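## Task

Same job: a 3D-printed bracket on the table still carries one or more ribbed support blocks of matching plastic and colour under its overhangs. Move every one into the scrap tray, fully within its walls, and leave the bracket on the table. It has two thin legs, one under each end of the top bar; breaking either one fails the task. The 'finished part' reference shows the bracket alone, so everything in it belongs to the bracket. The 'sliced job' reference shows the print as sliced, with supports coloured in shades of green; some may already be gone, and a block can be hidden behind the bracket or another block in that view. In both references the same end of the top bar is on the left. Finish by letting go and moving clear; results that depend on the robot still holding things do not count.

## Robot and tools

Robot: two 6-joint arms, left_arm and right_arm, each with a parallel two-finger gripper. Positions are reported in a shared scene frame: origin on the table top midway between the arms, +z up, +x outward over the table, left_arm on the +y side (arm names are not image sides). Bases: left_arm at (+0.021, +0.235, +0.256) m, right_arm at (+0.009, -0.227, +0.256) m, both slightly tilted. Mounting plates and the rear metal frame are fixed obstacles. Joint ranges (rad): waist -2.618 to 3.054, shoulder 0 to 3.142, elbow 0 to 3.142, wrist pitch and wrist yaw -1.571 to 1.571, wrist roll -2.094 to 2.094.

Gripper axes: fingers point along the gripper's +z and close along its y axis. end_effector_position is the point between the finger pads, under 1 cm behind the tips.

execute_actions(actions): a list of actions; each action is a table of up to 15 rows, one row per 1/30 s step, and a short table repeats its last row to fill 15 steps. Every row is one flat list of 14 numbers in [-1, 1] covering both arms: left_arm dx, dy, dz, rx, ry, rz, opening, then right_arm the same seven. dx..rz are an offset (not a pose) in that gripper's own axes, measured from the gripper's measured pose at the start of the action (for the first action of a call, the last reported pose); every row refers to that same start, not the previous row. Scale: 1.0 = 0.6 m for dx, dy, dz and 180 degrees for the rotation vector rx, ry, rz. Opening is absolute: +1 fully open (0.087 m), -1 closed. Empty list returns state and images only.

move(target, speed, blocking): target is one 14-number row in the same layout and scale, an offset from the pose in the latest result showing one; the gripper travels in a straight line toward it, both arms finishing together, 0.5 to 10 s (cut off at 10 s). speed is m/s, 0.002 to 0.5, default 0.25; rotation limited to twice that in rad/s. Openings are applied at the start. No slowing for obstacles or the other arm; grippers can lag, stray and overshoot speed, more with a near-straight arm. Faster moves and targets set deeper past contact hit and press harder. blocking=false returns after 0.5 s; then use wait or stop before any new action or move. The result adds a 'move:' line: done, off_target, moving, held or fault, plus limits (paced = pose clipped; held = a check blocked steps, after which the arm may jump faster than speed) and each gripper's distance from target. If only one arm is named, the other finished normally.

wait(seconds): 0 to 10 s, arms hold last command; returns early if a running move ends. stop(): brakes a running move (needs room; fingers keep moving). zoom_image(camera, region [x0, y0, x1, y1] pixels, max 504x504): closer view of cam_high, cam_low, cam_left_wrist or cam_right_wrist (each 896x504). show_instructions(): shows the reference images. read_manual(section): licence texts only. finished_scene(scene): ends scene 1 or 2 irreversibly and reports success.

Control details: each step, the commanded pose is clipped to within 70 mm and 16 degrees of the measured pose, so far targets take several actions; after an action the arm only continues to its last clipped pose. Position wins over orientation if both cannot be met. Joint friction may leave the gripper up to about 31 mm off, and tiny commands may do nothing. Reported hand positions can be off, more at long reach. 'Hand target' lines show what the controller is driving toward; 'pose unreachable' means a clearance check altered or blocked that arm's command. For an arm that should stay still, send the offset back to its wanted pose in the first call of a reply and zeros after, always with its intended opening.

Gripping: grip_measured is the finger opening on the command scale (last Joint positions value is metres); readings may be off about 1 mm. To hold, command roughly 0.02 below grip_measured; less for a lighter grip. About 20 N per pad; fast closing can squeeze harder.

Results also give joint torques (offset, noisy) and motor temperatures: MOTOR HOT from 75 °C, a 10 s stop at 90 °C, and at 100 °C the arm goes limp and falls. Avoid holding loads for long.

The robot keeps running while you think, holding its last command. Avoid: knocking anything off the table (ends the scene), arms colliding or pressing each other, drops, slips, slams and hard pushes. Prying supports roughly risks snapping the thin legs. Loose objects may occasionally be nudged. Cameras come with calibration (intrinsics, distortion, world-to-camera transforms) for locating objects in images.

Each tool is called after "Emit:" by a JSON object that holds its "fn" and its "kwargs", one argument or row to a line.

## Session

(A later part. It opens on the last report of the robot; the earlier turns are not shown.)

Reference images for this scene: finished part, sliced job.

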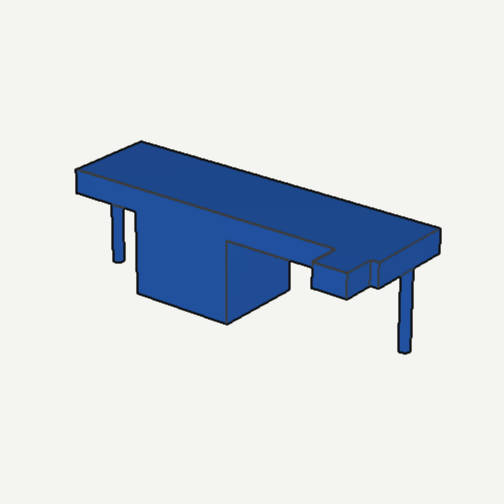

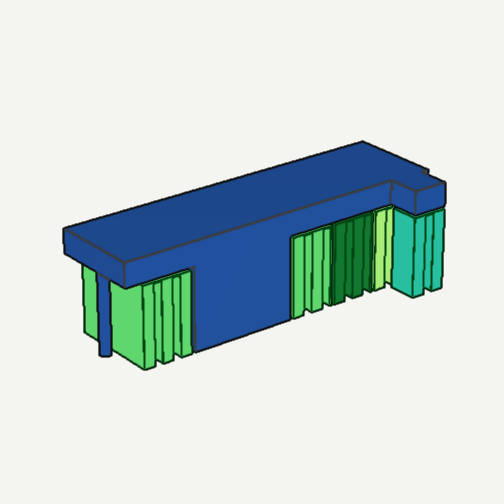

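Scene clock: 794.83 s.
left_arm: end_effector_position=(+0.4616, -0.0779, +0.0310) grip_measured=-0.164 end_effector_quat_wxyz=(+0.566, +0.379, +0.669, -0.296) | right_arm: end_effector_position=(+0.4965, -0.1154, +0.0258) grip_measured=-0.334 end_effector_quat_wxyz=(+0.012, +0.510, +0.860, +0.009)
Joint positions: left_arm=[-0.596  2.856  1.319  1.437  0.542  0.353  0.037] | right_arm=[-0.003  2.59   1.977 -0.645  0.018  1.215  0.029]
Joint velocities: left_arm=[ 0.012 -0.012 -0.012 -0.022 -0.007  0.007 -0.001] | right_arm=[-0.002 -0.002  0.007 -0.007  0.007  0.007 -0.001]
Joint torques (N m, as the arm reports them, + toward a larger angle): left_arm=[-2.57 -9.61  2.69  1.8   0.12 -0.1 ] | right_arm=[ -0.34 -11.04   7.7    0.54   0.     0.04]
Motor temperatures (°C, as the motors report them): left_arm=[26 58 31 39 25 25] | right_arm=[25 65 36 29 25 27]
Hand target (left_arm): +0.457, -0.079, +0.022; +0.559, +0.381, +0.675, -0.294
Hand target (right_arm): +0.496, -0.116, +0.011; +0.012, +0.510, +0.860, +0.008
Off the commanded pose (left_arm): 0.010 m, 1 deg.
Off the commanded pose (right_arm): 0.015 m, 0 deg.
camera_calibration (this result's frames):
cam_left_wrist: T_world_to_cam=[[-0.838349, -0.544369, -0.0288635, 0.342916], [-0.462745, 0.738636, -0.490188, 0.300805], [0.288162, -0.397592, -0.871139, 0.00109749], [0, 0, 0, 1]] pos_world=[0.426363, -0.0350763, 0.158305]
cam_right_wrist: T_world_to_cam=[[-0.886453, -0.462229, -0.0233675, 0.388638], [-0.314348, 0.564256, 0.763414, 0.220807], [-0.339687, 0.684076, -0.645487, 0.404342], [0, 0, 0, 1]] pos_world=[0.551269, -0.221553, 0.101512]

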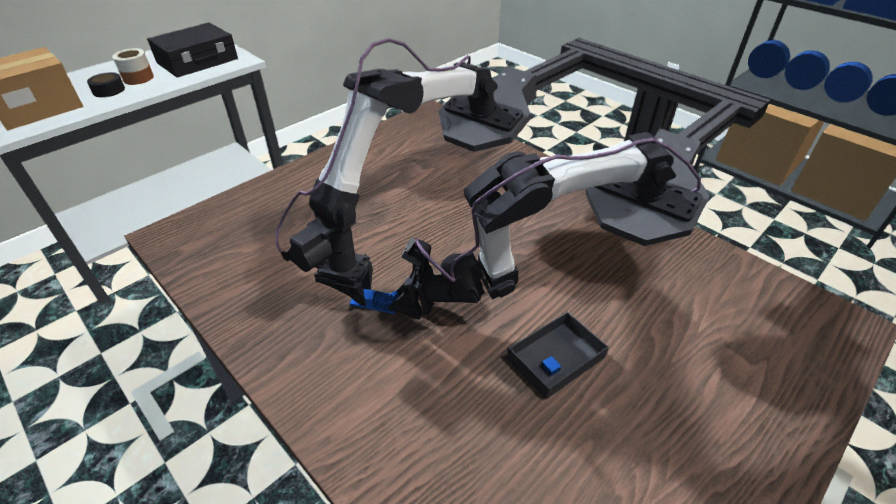

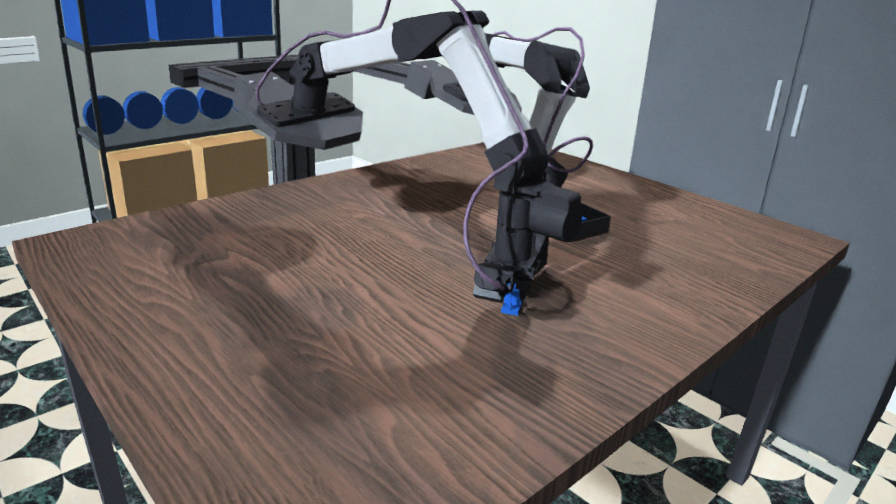

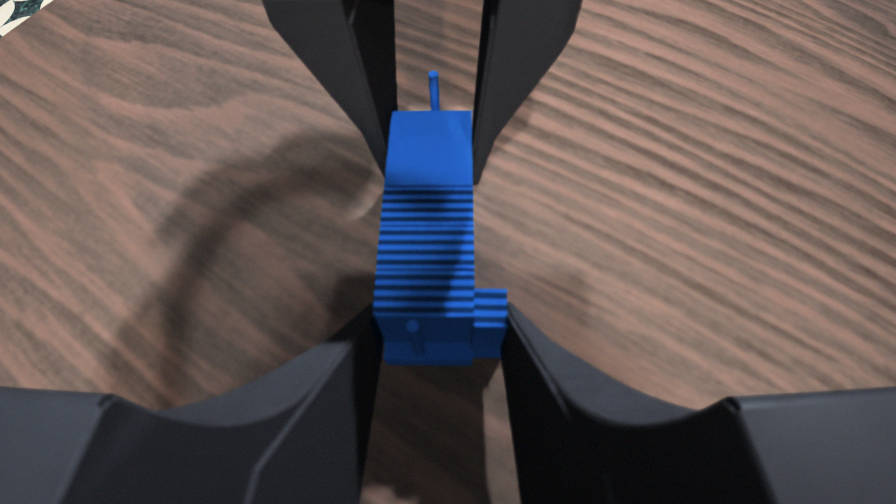

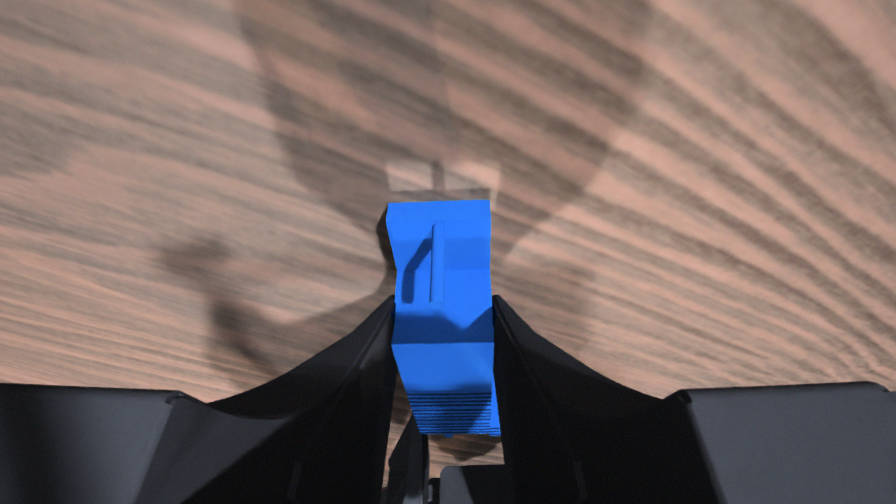

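Emit:
{"fn": "execute_actions", "kwargs": {
  "actions": [
    [[0.015,-0.007,0,0,0.006,0,-0.2,0,0,0.025,0,0,0,-0.45],[0.015,-0.007,0,0,0.006,0,-0.22,0,0,0.025,0,0,0,-0.45],[0.015,-0.007,0,0,0.006,-0.003,-0.24,0,0,0.025,0,0,0,-0.45],[0.015,-0.007,0,0,0.006,-0.007,-0.25,0,0,0.025,0,0,0,-0.45],[0.015,-0.007,0,0,0.006,-0.011,-0.25,0,0,0.025,0,0,0,-0.45],[0.015,-0.007,0,0,0.006,-0.015,-0.25,0,0,0.025,0,0,0,-0.45],[0.015,-0.007,0,0,0.006,-0.018,-0.25,0,0,0.025,0,0,0,-0.45],[0.015,-0.007,0,0,0.006,-0.021,-0.25,0,0,0.025,0,0,0,-0.45],[0.015,-0.007,0,0,0.006,-0.023,-0.25,0,0,0.025,0,0,0,-0.45],[0.015,-0.007,0,0,0.006,-0.025,-0.25,0,0,0.025,0,0,0,-0.45],[0.015,-0.007,0,0,0.006,-0.026,-0.25,0,0,0.025,0,0,0,-0.45]]
  ]
}}

Emit:
{"fn": "wait", "kwargs": {
  "seconds": 0.3
}}

Emit:
{"fn": "zoom_image", "kwargs": {
  "camera": "cam_left_wrist",
  "region": [330, 180, 560, 390]
}}

Scene clock: 805.53 s.
left_arm: end_effector_position=(+0.4609, -0.0783, +0.0309) grip_measured=-0.164 end_effector_quat_wxyz=(+0.561, +0.366, +0.677, -0.305) | right_arm: end_effector_position=(+0.4963, -0.1154, +0.0258) grip_measured=-0.334 end_effector_quat_wxyz=(+0.012, +0.509, +0.861, +0.009)
Joint positions: left_arm=[-0.596  2.856  1.319  1.438  0.538  0.319  0.037] | right_arm=[-0.003  2.59   1.977 -0.645  0.018  1.212  0.029]
Joint velocities: left_arm=[-0.037  0.007 -0.007 -0.007  0.066 -0.007  0.   ] | right_arm=[-0.007  0.002  0.007  0.007  0.007 -0.022  0.   ]
Joint torques (N m, as the arm reports them, + toward a larger angle): left_arm=[-1.92 -9.73  3.3   1.73  0.25 -0.46] | right_arm=[ -0.32 -10.99   7.67   0.56   0.01   0.05]
Motor temperatures (°C, as the motors report them): left_arm=[26 58 31 39 25 25] | right_arm=[25 64 36 29 25 27]
Hand target (left_arm): +0.457, -0.078, +0.022; +0.547, +0.354, +0.690, -0.315
Hand target (right_arm): +0.496, -0.115, +0.011; +0.012, +0.510, +0.860, +0.009
Off the commanded pose (left_arm): 0.010 m, 3 deg.
Off the commanded pose (right_arm): 0.015 m, 0 deg.
camera_calibration (this result's frames):
cam_left_wrist: T_world_to_cam=[[-0.833367, -0.552704, 0.00423042, 0.338139], [-0.483588, 0.725405, -0.489827, 0.309327], [0.267661, -0.410252, -0.871809, 0.00957258], [0, 0, 0, 1]] pos_world=[0.428819, -0.0335691, 0.158432]
cam_right_wrist: T_world_to_cam=[[-0.885038, -0.464933, -0.0233329, 0.387496], [-0.316074, 0.563363, 0.763361, 0.221564], [-0.341767, 0.682979, -0.645551, 0.405251], [0, 0, 0, 1]] pos_world=[0.55148, -0.221439, 0.101518]

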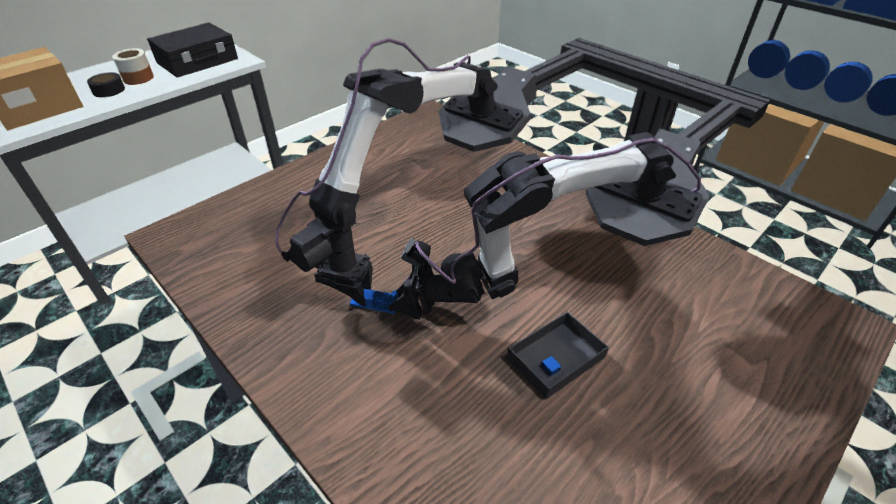

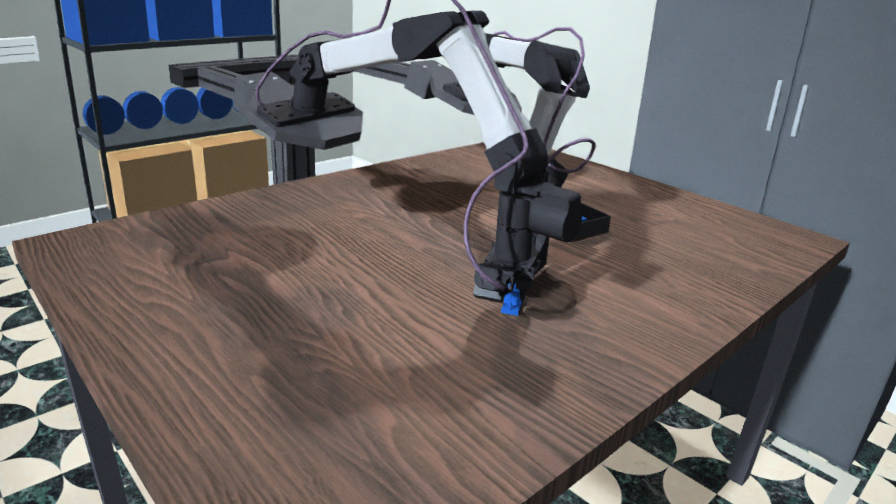

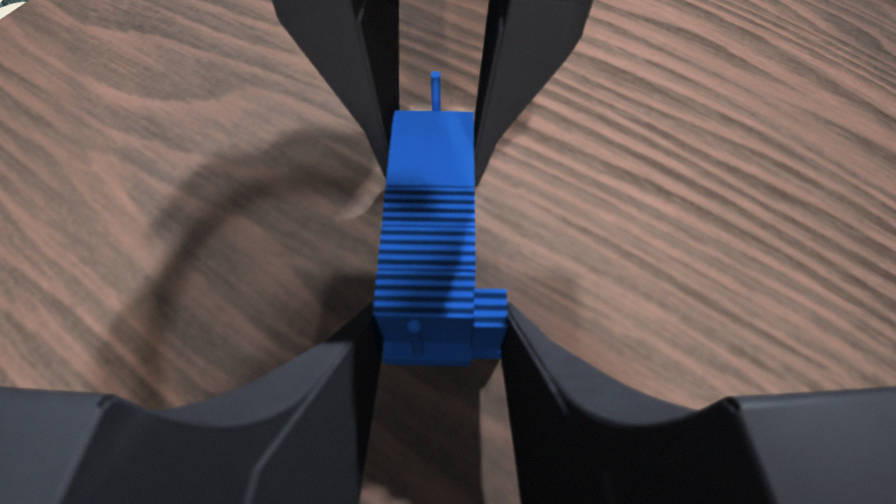

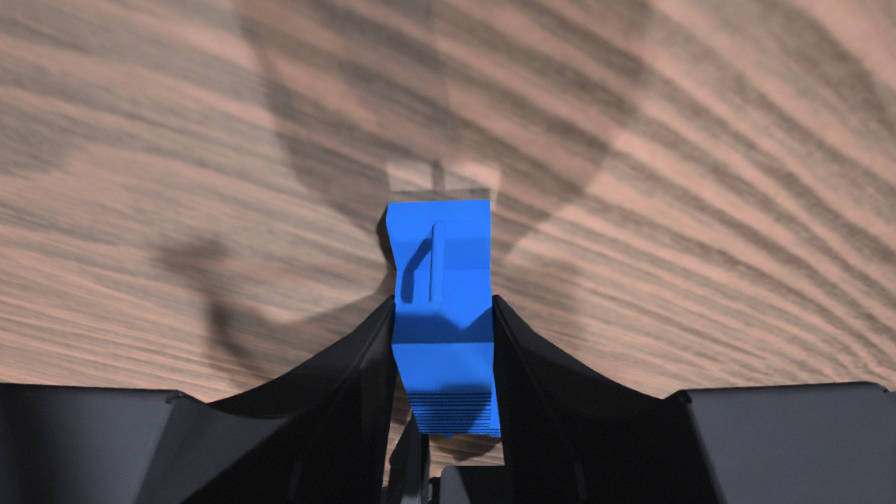

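Scene clock: 805.83 s.
left_arm: end_effector_position=(+0.4609, -0.0783, +0.0310) grip_measured=-0.164 end_effector_quat_wxyz=(+0.561, +0.365, +0.677, -0.305) | right_arm: end_effector_position=(+0.4963, -0.1154, +0.0258) grip_measured=-0.334 end_effector_quat_wxyz=(+0.012, +0.509, +0.861, +0.009)
Joint positions: left_arm=[-0.596  2.856  1.319  1.438  0.538  0.316  0.037] | right_arm=[-0.003  2.59   1.977 -0.645  0.018  1.212  0.029]
Joint velocities: left_arm=[ 0.002 -0.017 -0.007  0.007 -0.022 -0.051 -0.001] | right_arm=[ 0.012  0.012 -0.017 -0.037  0.007  0.066 -0.001]
Joint torques (N m, as the arm reports them, + toward a larger angle): left_arm=[-1.96 -9.76  3.38  1.71  0.22 -0.47] | right_arm=[ -0.34 -11.17   7.74   0.54   0.     0.05]
Motor temperatures (°C, as the motors report them): left_arm=[26 58 31 39 25 25] | right_arm=[25 64 36 29 25 27]
Hand target (left_arm): +0.457, -0.078, +0.022; +0.547, +0.354, +0.690, -0.315
Hand target (right_arm): +0.496, -0.115, +0.011; +0.012, +0.510, +0.860, +0.009
Off the commanded pose (left_arm): 0.010 m, 3 deg.
Off the commanded pose (right_arm): 0.015 m, 0 deg.
wait: 0.30 s; at rest by 0.17 s
camera_calibration (this result's frames):
cam_left_wrist: T_world_to_cam=[[-0.832852, -0.553456, 0.0065791, 0.337757], [-0.485162, 0.724257, -0.48997, 0.310012], [0.266412, -0.411264, -0.871715, 0.0101073], [0, 0, 0, 1]] pos_world=[0.429015, -0.0334373, 0.158485]
cam_right_wrist: T_world_to_cam=[[-0.885038, -0.464933, -0.0233329, 0.387496], [-0.316074, 0.563363, 0.763361, 0.221564], [-0.341767, 0.682979, -0.645551, 0.405251], [0, 0, 0, 1]] pos_world=[0.55148, -0.221439, 0.101518]

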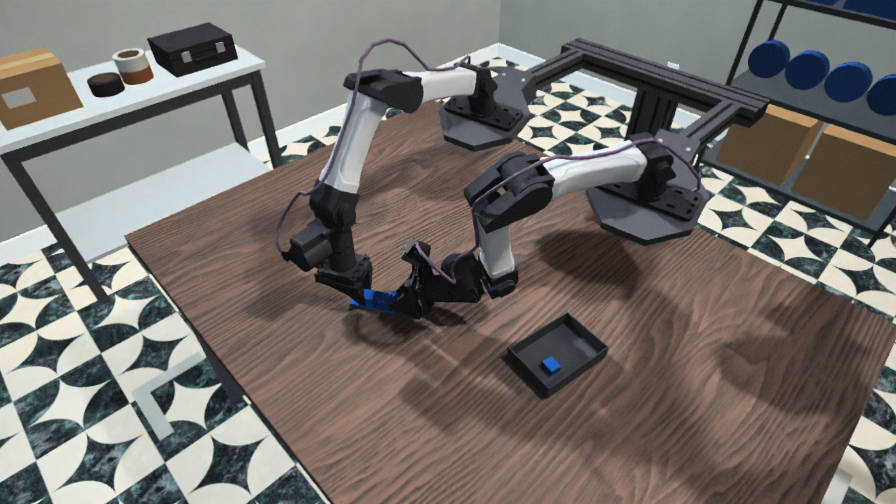

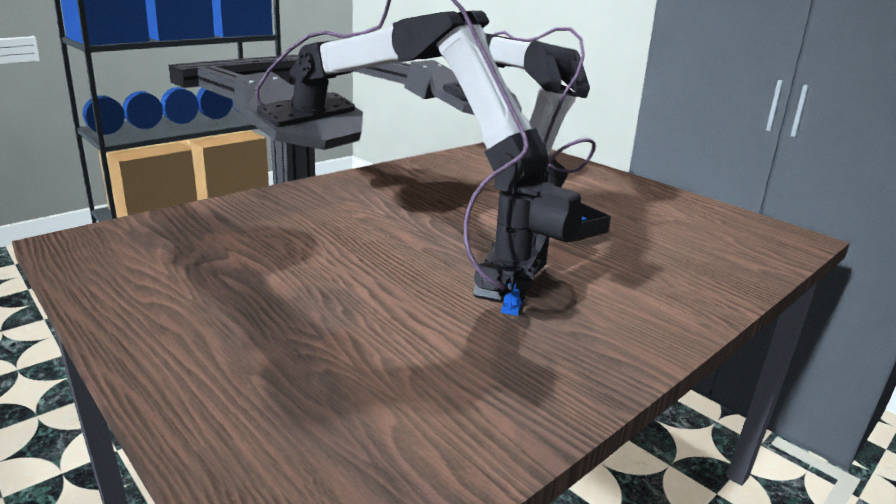

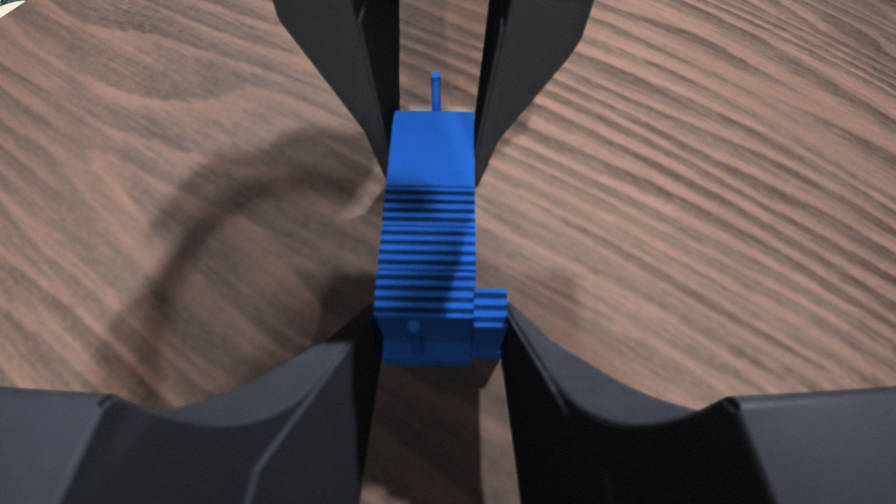

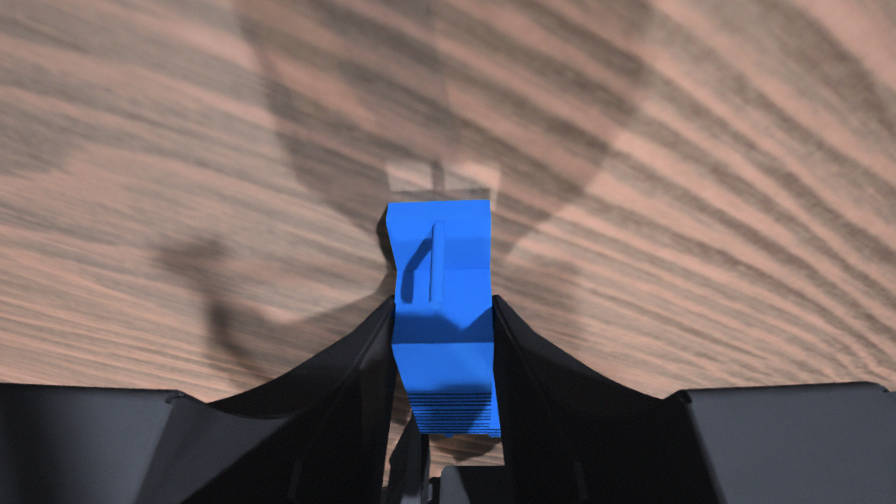

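Region (330, 180, 560, 390) of cam_left_wrist's 896x504 image, scaled by 2.191, with more detail than that image has; it fills the top 460 rows of this view, and the rest is white.

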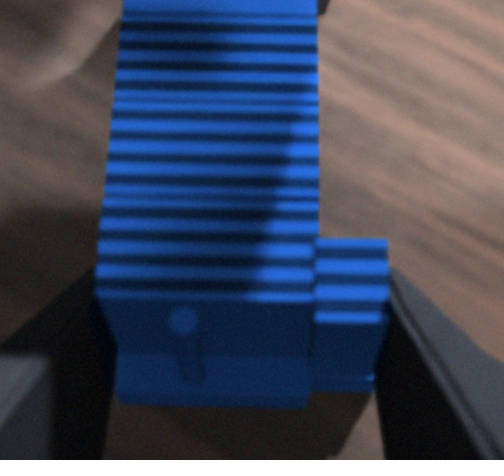

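Emit:
{"fn": "execute_actions", "kwargs": {
  "actions": [
    [[0.015,-0.007,0,0,0.006,-0.015,-0.25,0,0,0.025,0,0,0,-0.45],[0.015,-0.007,0,0,0.006,-0.017,-0.25,0,0,0.025,0,0,0,-0.45],[0.015,-0.007,0,0,0.006,-0.019,-0.25,0,0,0.025,0,0,0,-0.45],[0.015,-0.007,0,0,0.006,-0.021,-0.25,0,0,0.025,0,0,0,-0.45],[0.015,-0.007,0,0,0.006,-0.023,-0.25,0,0,0.025,0,0,0,-0.45],[0.015,-0.007,0,0,0.006,-0.025,-0.25,0,0,0.025,0,0,0,-0.45],[0.015,-0.007,0,0,0.006,-0.026,-0.25,0,0,0.025,0,0,0,-0.45],[0.015,-0.007,0,0,0.006,-0.027,-0.25,0,0,0.025,0,0,0,-0.45]]
  ]
}}

Emit:
{"fn": "zoom_image", "kwargs": {
  "camera": "cam_left_wrist",
  "region": [330, 180, 560, 390]
}}

Scene clock: 811.50 s.
left_arm: end_effector_position=(+0.4607, -0.0786, +0.0314) grip_measured=-0.164 end_effector_quat_wxyz=(+0.558, +0.354, +0.683, -0.312) | right_arm: end_effector_position=(+0.4962, -0.1155, +0.0258) grip_measured=-0.334 end_effector_quat_wxyz=(+0.012, +0.507, +0.862, +0.008)
Joint positions: left_arm=[-0.596  2.856  1.319  1.441  0.534  0.284  0.037] | right_arm=[-0.003  2.59   1.977 -0.645  0.018  1.209  0.029]
Joint velocities: left_arm=[-0.002 -0.012 -0.002 -0.066 -0.022 -0.066  0.   ] | right_arm=[ 0.012  0.002 -0.012 -0.022  0.051  0.022 -0.001]
Joint torques (N m, as the arm reports them, + toward a larger angle): left_arm=[-1.94 -9.79  3.26  1.72  0.26 -0.52] | right_arm=[ -0.34 -11.12   7.74   0.54   0.     0.07]
Motor temperatures (°C, as the motors report them): left_arm=[26 58 31 39 25 25] | right_arm=[25 64 37 29 25 27]
Hand target (left_arm): +0.456, -0.079, +0.022; +0.542, +0.340, +0.697, -0.325
Hand target (right_arm): +0.496, -0.115, +0.011; +0.012, +0.509, +0.861, +0.009
Off the commanded pose (left_arm): 0.010 m, 3 deg.
Off the commanded pose (right_arm): 0.015 m, 0 deg.
camera_calibration (this result's frames):
cam_left_wrist: T_world_to_cam=[[-0.826654, -0.561603, 0.035298, 0.333016], [-0.503969, 0.710995, -0.490409, 0.317969], [0.250318, -0.423187, -0.870777, 0.0168608], [0, 0, 0, 1]] pos_world=[0.431315, -0.0319166, 0.158862]
cam_right_wrist: T_world_to_cam=[[-0.883259, -0.468307, -0.0232893, 0.386063], [-0.318227, 0.562238, 0.763295, 0.222507], [-0.344362, 0.681599, -0.64563, 0.406384], [0, 0, 0, 1]] pos_world=[0.551744, -0.221297, 0.101526]

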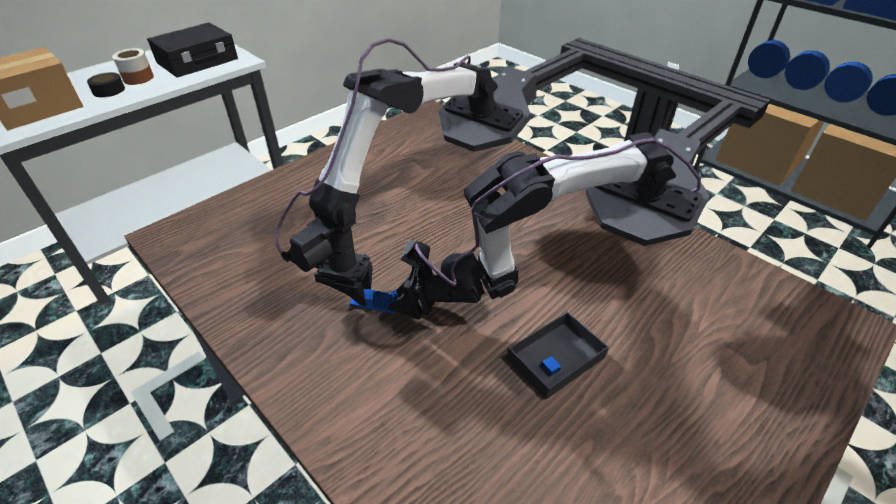

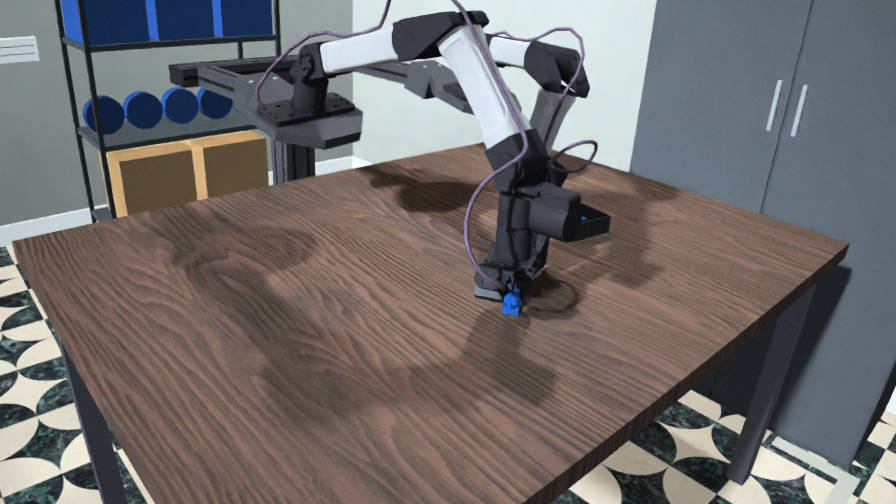

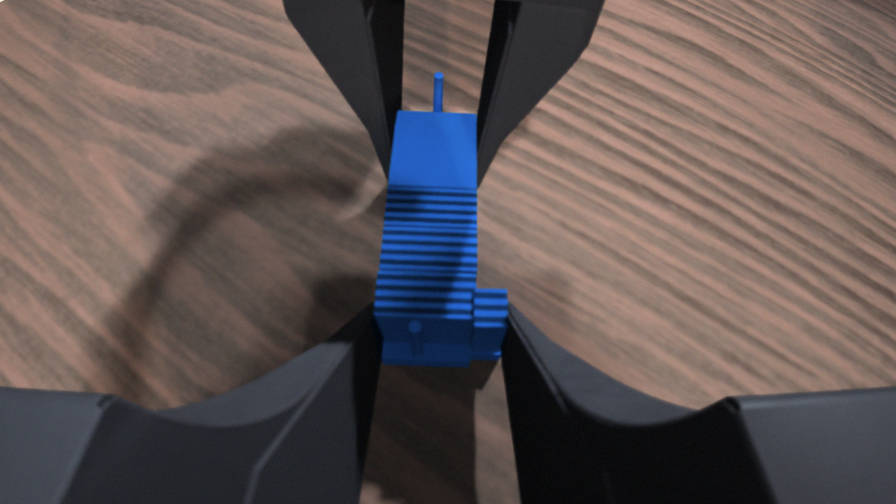

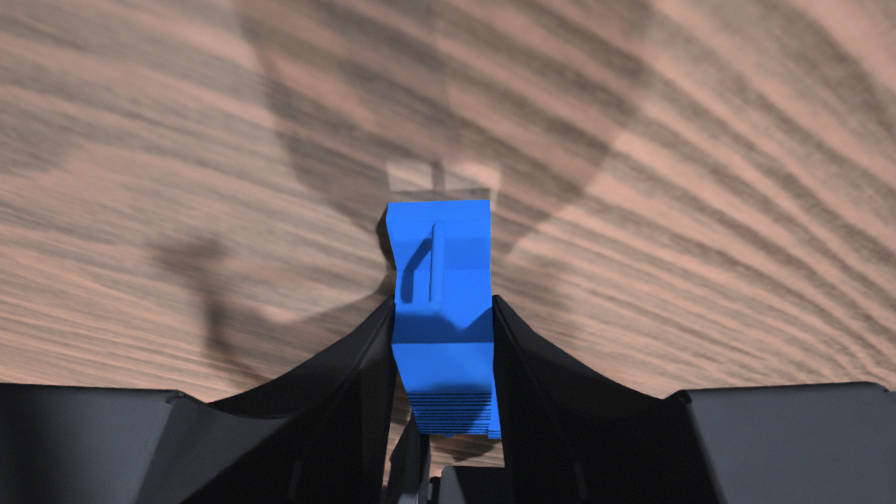

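Region (330, 180, 560, 390) of cam_left_wrist's 896x504 image, scaled by 2.191, with more detail than that image has; it fills the top 460 rows of this view, and the rest is white.

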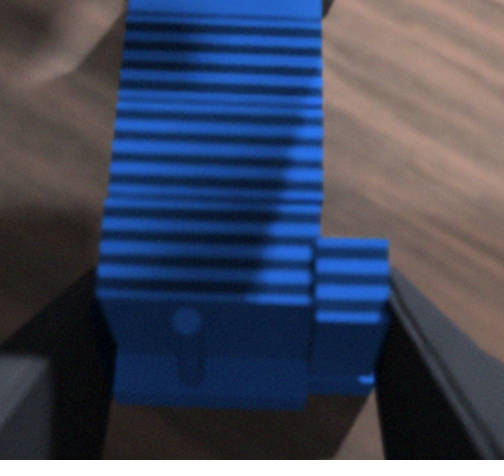

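Emit:
{"fn": "move", "kwargs": {
  "target": [-0.042,-0.001,-0.004,0,0,0,-0.25,0,0,0.025,0,0,0,-0.45],
  "speed": 0.03
}}

Scene clock: 821.03 s.
left_arm: end_effector_position=(+0.4591, -0.0747, +0.0377) grip_measured=-0.164 end_effector_quat_wxyz=(+0.545, +0.357, +0.695, -0.305) | right_arm: end_effector_position=(+0.4936, -0.1117, +0.0270) grip_measured=-0.334 end_effector_quat_wxyz=(+0.001, +0.507, +0.862, +0.015)
Joint positions: left_arm=[-0.598  2.798  1.267  1.395  0.516  0.301  0.037] | right_arm=[-0.003  2.59   1.977 -0.654 -0.006  1.208  0.029]
Joint velocities: left_arm=[-0.017 -0.007 -0.007  0.066  0.022  0.051  0.   ] | right_arm=[-0.012  0.017  0.007 -0.022  0.066  0.007 -0.001]
Joint torques (N m, as the arm reports them, + toward a larger angle): left_arm=[ -3.18 -13.11   0.42   2.17   0.35  -0.36] | right_arm=[ -0.32 -11.17   7.65   0.65   0.3    0.06]
Motor temperatures (°C, as the motors report them): left_arm=[26 59 31 39 25 25] | right_arm=[25 63 37 29 25 27]
Hand target (left_arm): +0.462, -0.081, +0.056; +0.557, +0.354, +0.683, -0.313
Hand target (right_arm): +0.496, -0.116, +0.011; +0.012, +0.507, +0.862, +0.008
Off the commanded pose (left_arm): 0.020 m, 2 deg.
Off the commanded pose (right_arm): 0.017 m, 1 deg.
move: off_target (left_arm, right_arm)
camera_calibration (this result's frames):
cam_left_wrist: T_world_to_cam=[[-0.823825, -0.565591, 0.0376633, 0.331939], [-0.517585, 0.723481, -0.456817, 0.323386], [0.231123, -0.395831, -0.888763, 0.0359264], [0, 0, 0, 1]] pos_world=[0.432536, -0.0320013, 0.167156]
cam_right_wrist: T_world_to_cam=[[-0.882827, -0.469099, -0.0236992, 0.385279], [-0.310313, 0.544634, 0.779153, 0.21233], [-0.352593, 0.695212, -0.626386, 0.408747], [0, 0, 0, 1]] pos_world=[0.550145, -0.219074, 0.099726]

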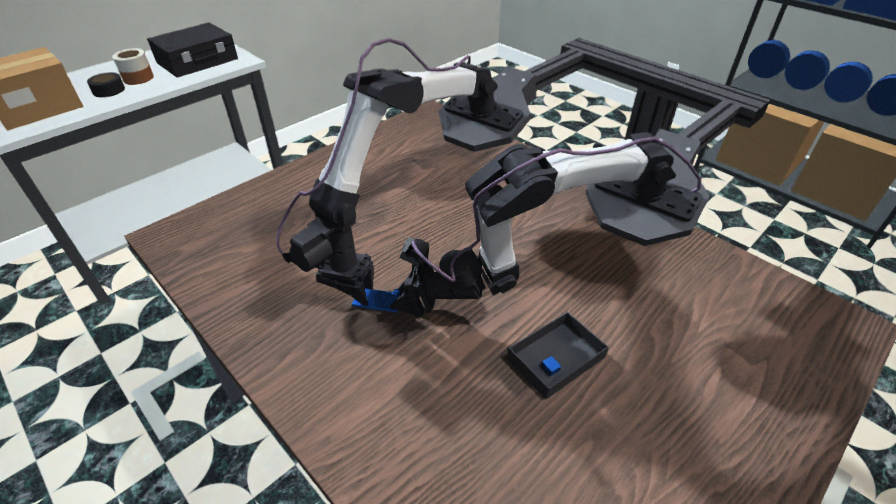

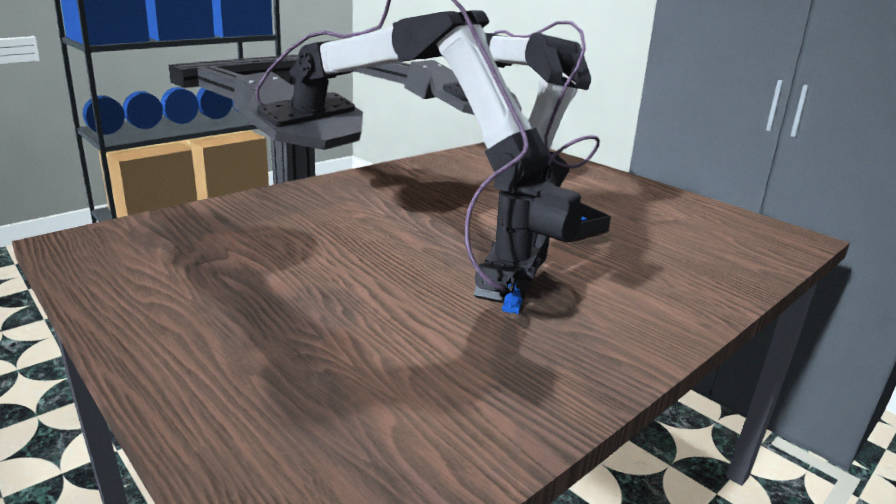

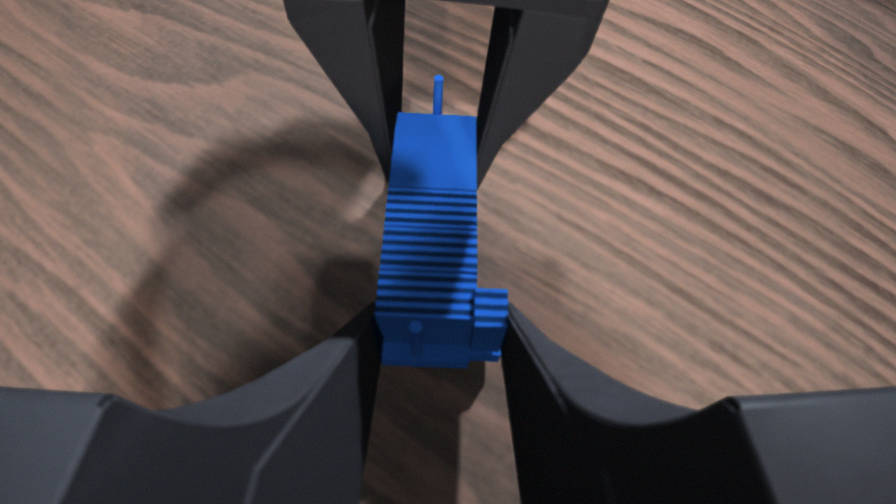

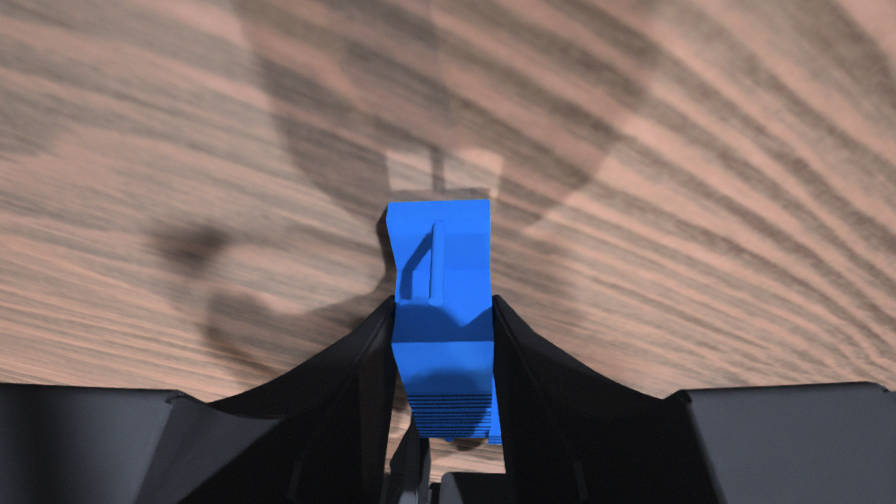

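Emit:
{"fn": "move", "kwargs": {
  "target": [0.03,-0.005,0.008,0,0.004,0.018,-0.25,-0.008,0,0.027,0,0,0,-0.45],
  "speed": 0.03
}}

Scene clock: 842.83 s.
left_arm: end_effector_position=(+0.4624, -0.0743, +0.0319) grip_measured=-0.164 end_effector_quat_wxyz=(+0.554, +0.372, +0.686, -0.289) | right_arm: end_effector_position=(+0.4979, -0.1105, +0.0260) grip_measured=-0.334 end_effector_quat_wxyz=(+0.003, +0.502, +0.865, +0.019)
Joint positions: left_arm=[-0.598  2.823  1.292  1.399  0.509  0.347  0.037] | right_arm=[-0.003  2.604  2.003 -0.658 -0.01   1.197  0.029]
Joint velocities: left_arm=[-0.012  0.007 -0.007  0.066  0.037 -0.037  0.001] | right_arm=[-0.007  0.002 -0.017  0.022  0.007  0.007 -0.001]
Joint torques (N m, as the arm reports them, + toward a larger angle): left_arm=[-2.84 -8.46  3.93  1.88  0.23 -0.02] | right_arm=[ -1.16 -11.38   7.08   0.53  -0.01   0.05]
Motor temperatures (°C, as the motors report them): left_arm=[26 65 30 42 25 25] | right_arm=[25 63 37 29 25 27]
Hand target (left_arm): +0.456, -0.077, +0.020; +0.549, +0.379, +0.688, -0.287
Hand target (right_arm): +0.496, -0.115, +0.011; +0.002, +0.507, +0.862, +0.015
Off the commanded pose (left_arm): 0.014 m, 1 deg.
Off the commanded pose (right_arm): 0.016 m, 1 deg.
move: off_target (left_arm, right_arm)
camera_calibration (this result's frames):
cam_left_wrist: T_world_to_cam=[[-0.82607, -0.563455, -0.0112439, 0.337893], [-0.496373, 0.736881, -0.458934, 0.313362], [0.266874, -0.37353, -0.888399, 0.0153378], [0, 0, 0, 1]] pos_world=[0.430574, -0.0347943, 0.161238]
cam_right_wrist: T_world_to_cam=[[-0.877556, -0.478325, -0.0331641, 0.38627], [-0.322299, 0.537266, 0.779403, 0.2189], [-0.35499, 0.694659, -0.625645, 0.409935], [0, 0, 0, 1]] pos_world=[0.555048, -0.21761, 0.0986731]

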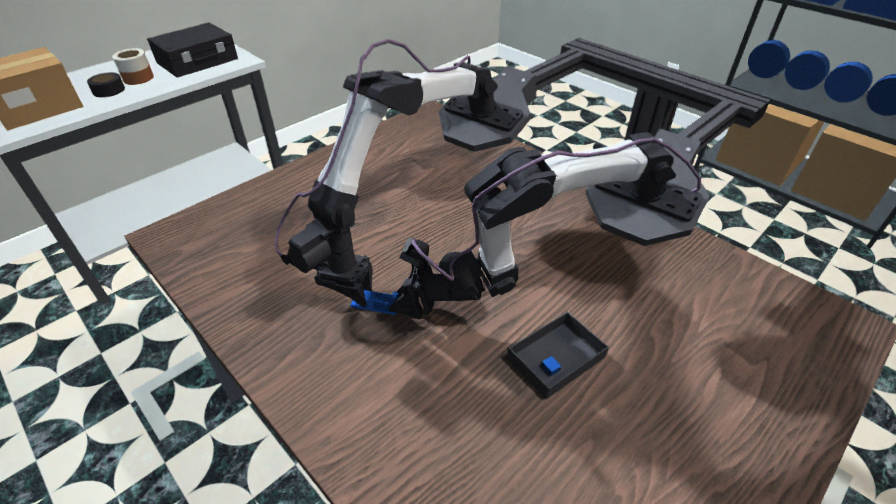

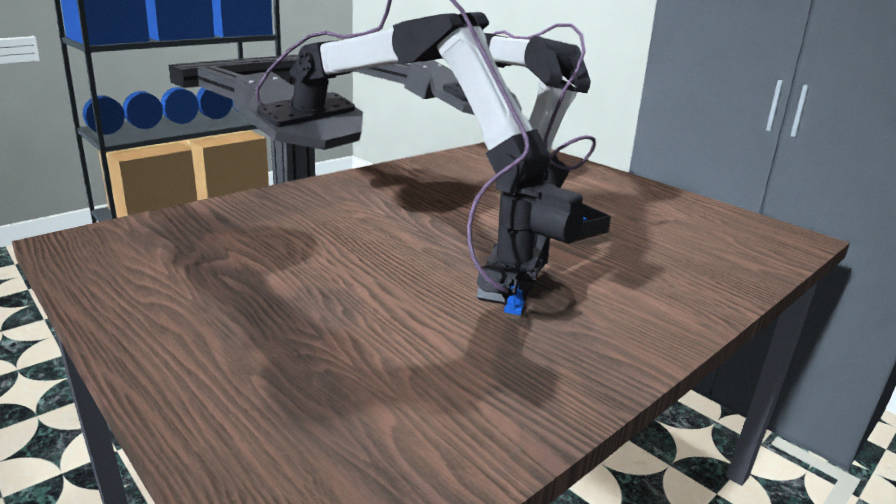

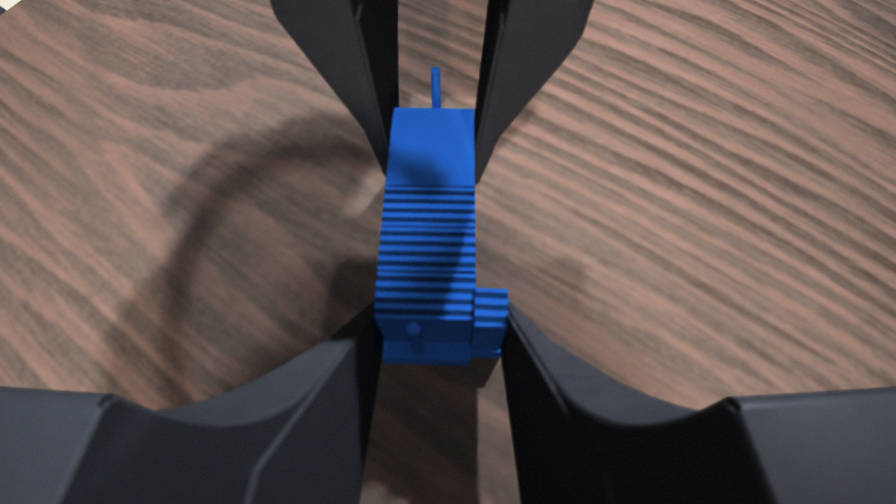

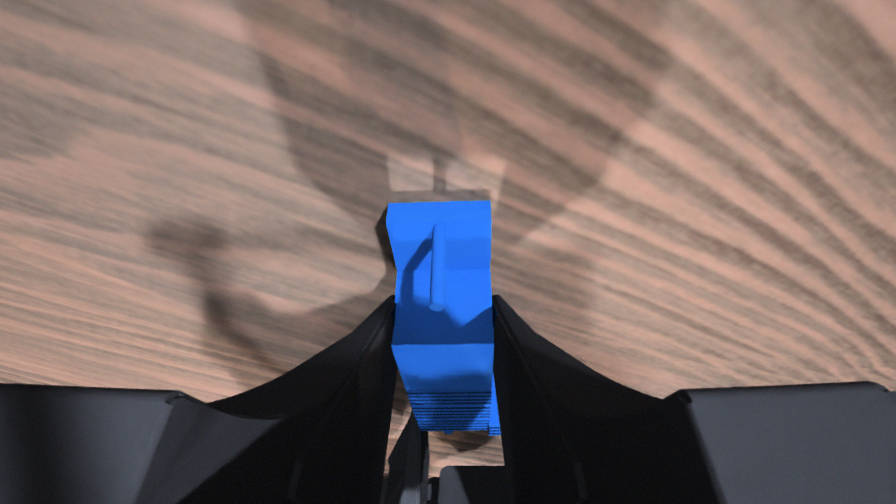

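Emit:
{"fn": "execute_actions", "kwargs": {
  "actions": [
    [[0.02,-0.011,0,0,0,0.004,-0.25,0,0,0.025,0,0,0,-0.45],[0.02,-0.011,0,0,0,0.008,-0.25,0,0,0.025,0,0,0,-0.45],[0.02,-0.011,0,0,0,0.012,-0.25,0,0,0.025,0,0,0,-0.45],[0.02,-0.011,0,0,0,0.016,-0.25,0,0,0.025,0,0,0,-0.45],[0.02,-0.011,0,0,0,0.019,-0.25,0,0,0.025,0,0,0,-0.45],[0.02,-0.011,0,0,0,0.022,-0.25,0,0,0.025,0,0,0,-0.45],[0.02,-0.011,0,0,0,0.025,-0.25,0,0,0.025,0,0,0,-0.45],[0.02,-0.011,0,0,0,0.028,-0.25,0,0,0.025,0,0,0,-0.45],[0.02,-0.011,0,0,0,0.030,-0.25,0,0,0.025,0,0,0,-0.45],[0.02,-0.011,0,0,0,0.032,-0.25,0,0,0.025,0,0,0,-0.45],[0.02,-0.011,0,0,0,0.033,-0.25,0,0,0.025,0,0,0,-0.45]]
  ]
}}

Emit:
{"fn": "zoom_image", "kwargs": {
  "camera": "cam_left_wrist",
  "region": [330, 180, 560, 390]
}}

Scene clock: 848.60 s.
left_arm: end_effector_position=(+0.4637, -0.0728, +0.0321) grip_measured=-0.164 end_effector_quat_wxyz=(+0.570, +0.393, +0.669, -0.269) | right_arm: end_effector_position=(+0.4996, -0.1096, +0.0261) grip_measured=-0.334 end_effector_quat_wxyz=(+0.003, +0.500, +0.866, +0.022)
Joint positions: left_arm=[-0.6    2.836  1.292  1.429  0.507  0.413  0.037] | right_arm=[-0.003  2.608  2.013 -0.66  -0.014  1.194  0.029]
Joint velocities: left_arm=[-0.007 -0.007  0.002  0.051  0.007  0.183  0.001] | right_arm=[-0.022  0.027 -0.007  0.037  0.037  0.022 -0.   ]
Joint torques (N m, as the arm reports them, + toward a larger angle): left_arm=[-3.12 -8.52  3.    1.93  0.21 -0.12] | right_arm=[ -0.3  -11.85   7.17   0.53   0.04   0.1 ]
Motor temperatures (°C, as the motors report them): left_arm=[26 64 30 42 25 25] | right_arm=[25 63 37 29 25 27]
Hand target (left_arm): +0.455, -0.075, +0.021; +0.568, +0.406, +0.666, -0.261
Hand target (right_arm): +0.498, -0.110, +0.012; +0.004, +0.502, +0.865, +0.019
Off the commanded pose (left_arm): 0.015 m, 2 deg.
Off the commanded pose (right_arm): 0.015 m, 0 deg.
camera_calibration (this result's frames):
cam_left_wrist: T_world_to_cam=[[-0.828342, -0.5537, -0.0852404, 0.343922], [-0.456849, 0.755694, -0.469271, 0.29638], [0.324251, -0.349774, -0.878931, -0.00948771], [0, 0, 0, 1]] pos_world=[0.423363, -0.0368615, 0.16006]
cam_right_wrist: T_world_to_cam=[[-0.875782, -0.481245, -0.037537, 0.387038], [-0.326148, 0.532616, 0.780992, 0.220245], [-0.355855, 0.696221, -0.623413, 0.410451], [0, 0, 0, 1]] pos_world=[0.556854, -0.216811, 0.0983996]

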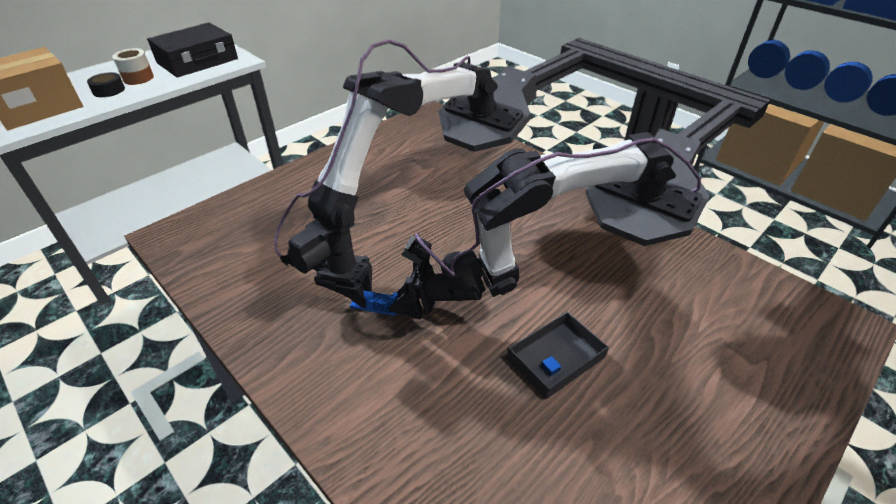

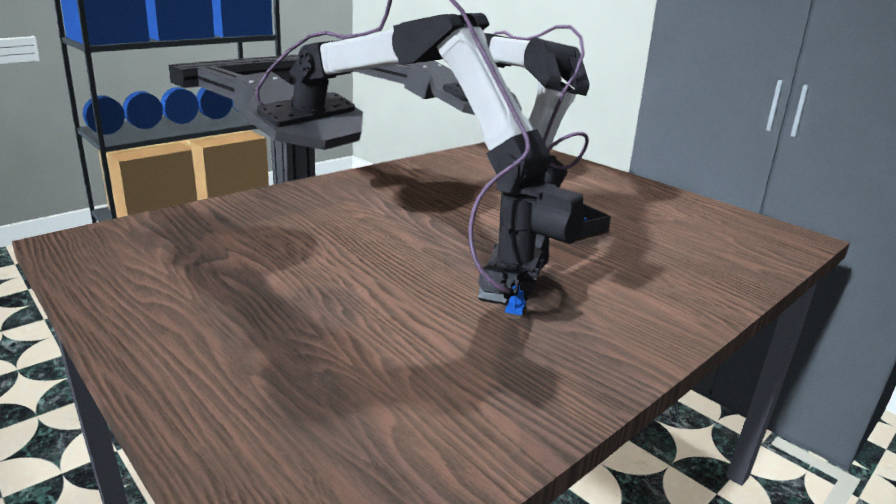

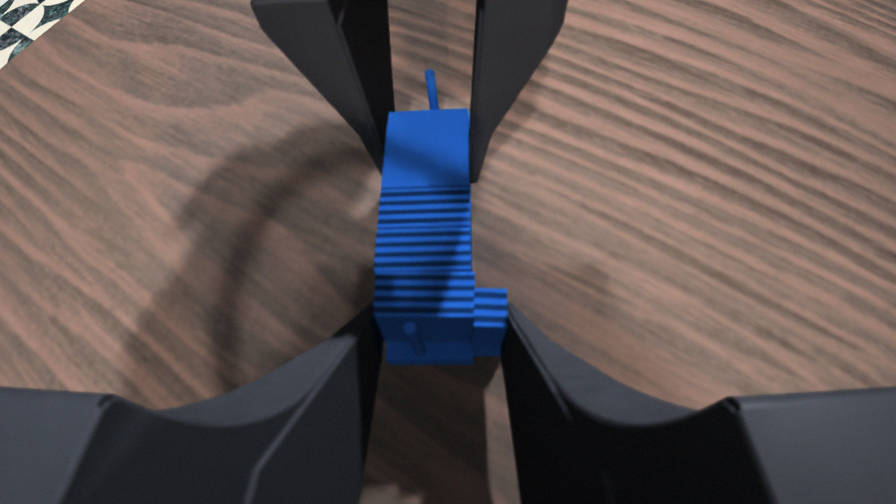

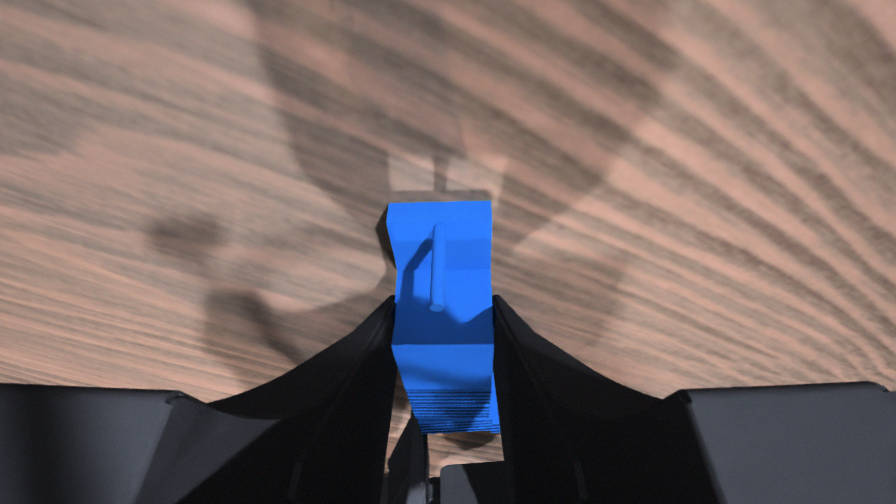

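Region (330, 180, 560, 390) of cam_left_wrist's 896x504 image, scaled by 2.191, with more detail than that image has; it fills the top 460 rows of this view, and the rest is white.

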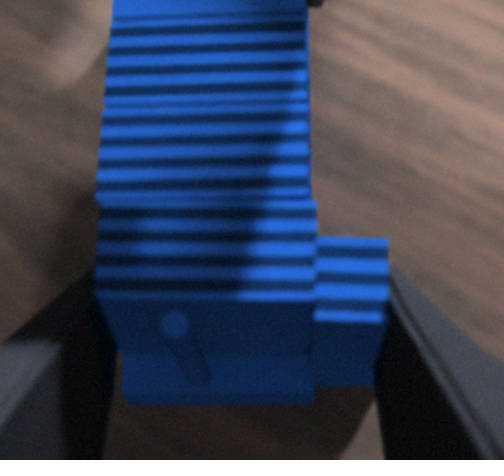

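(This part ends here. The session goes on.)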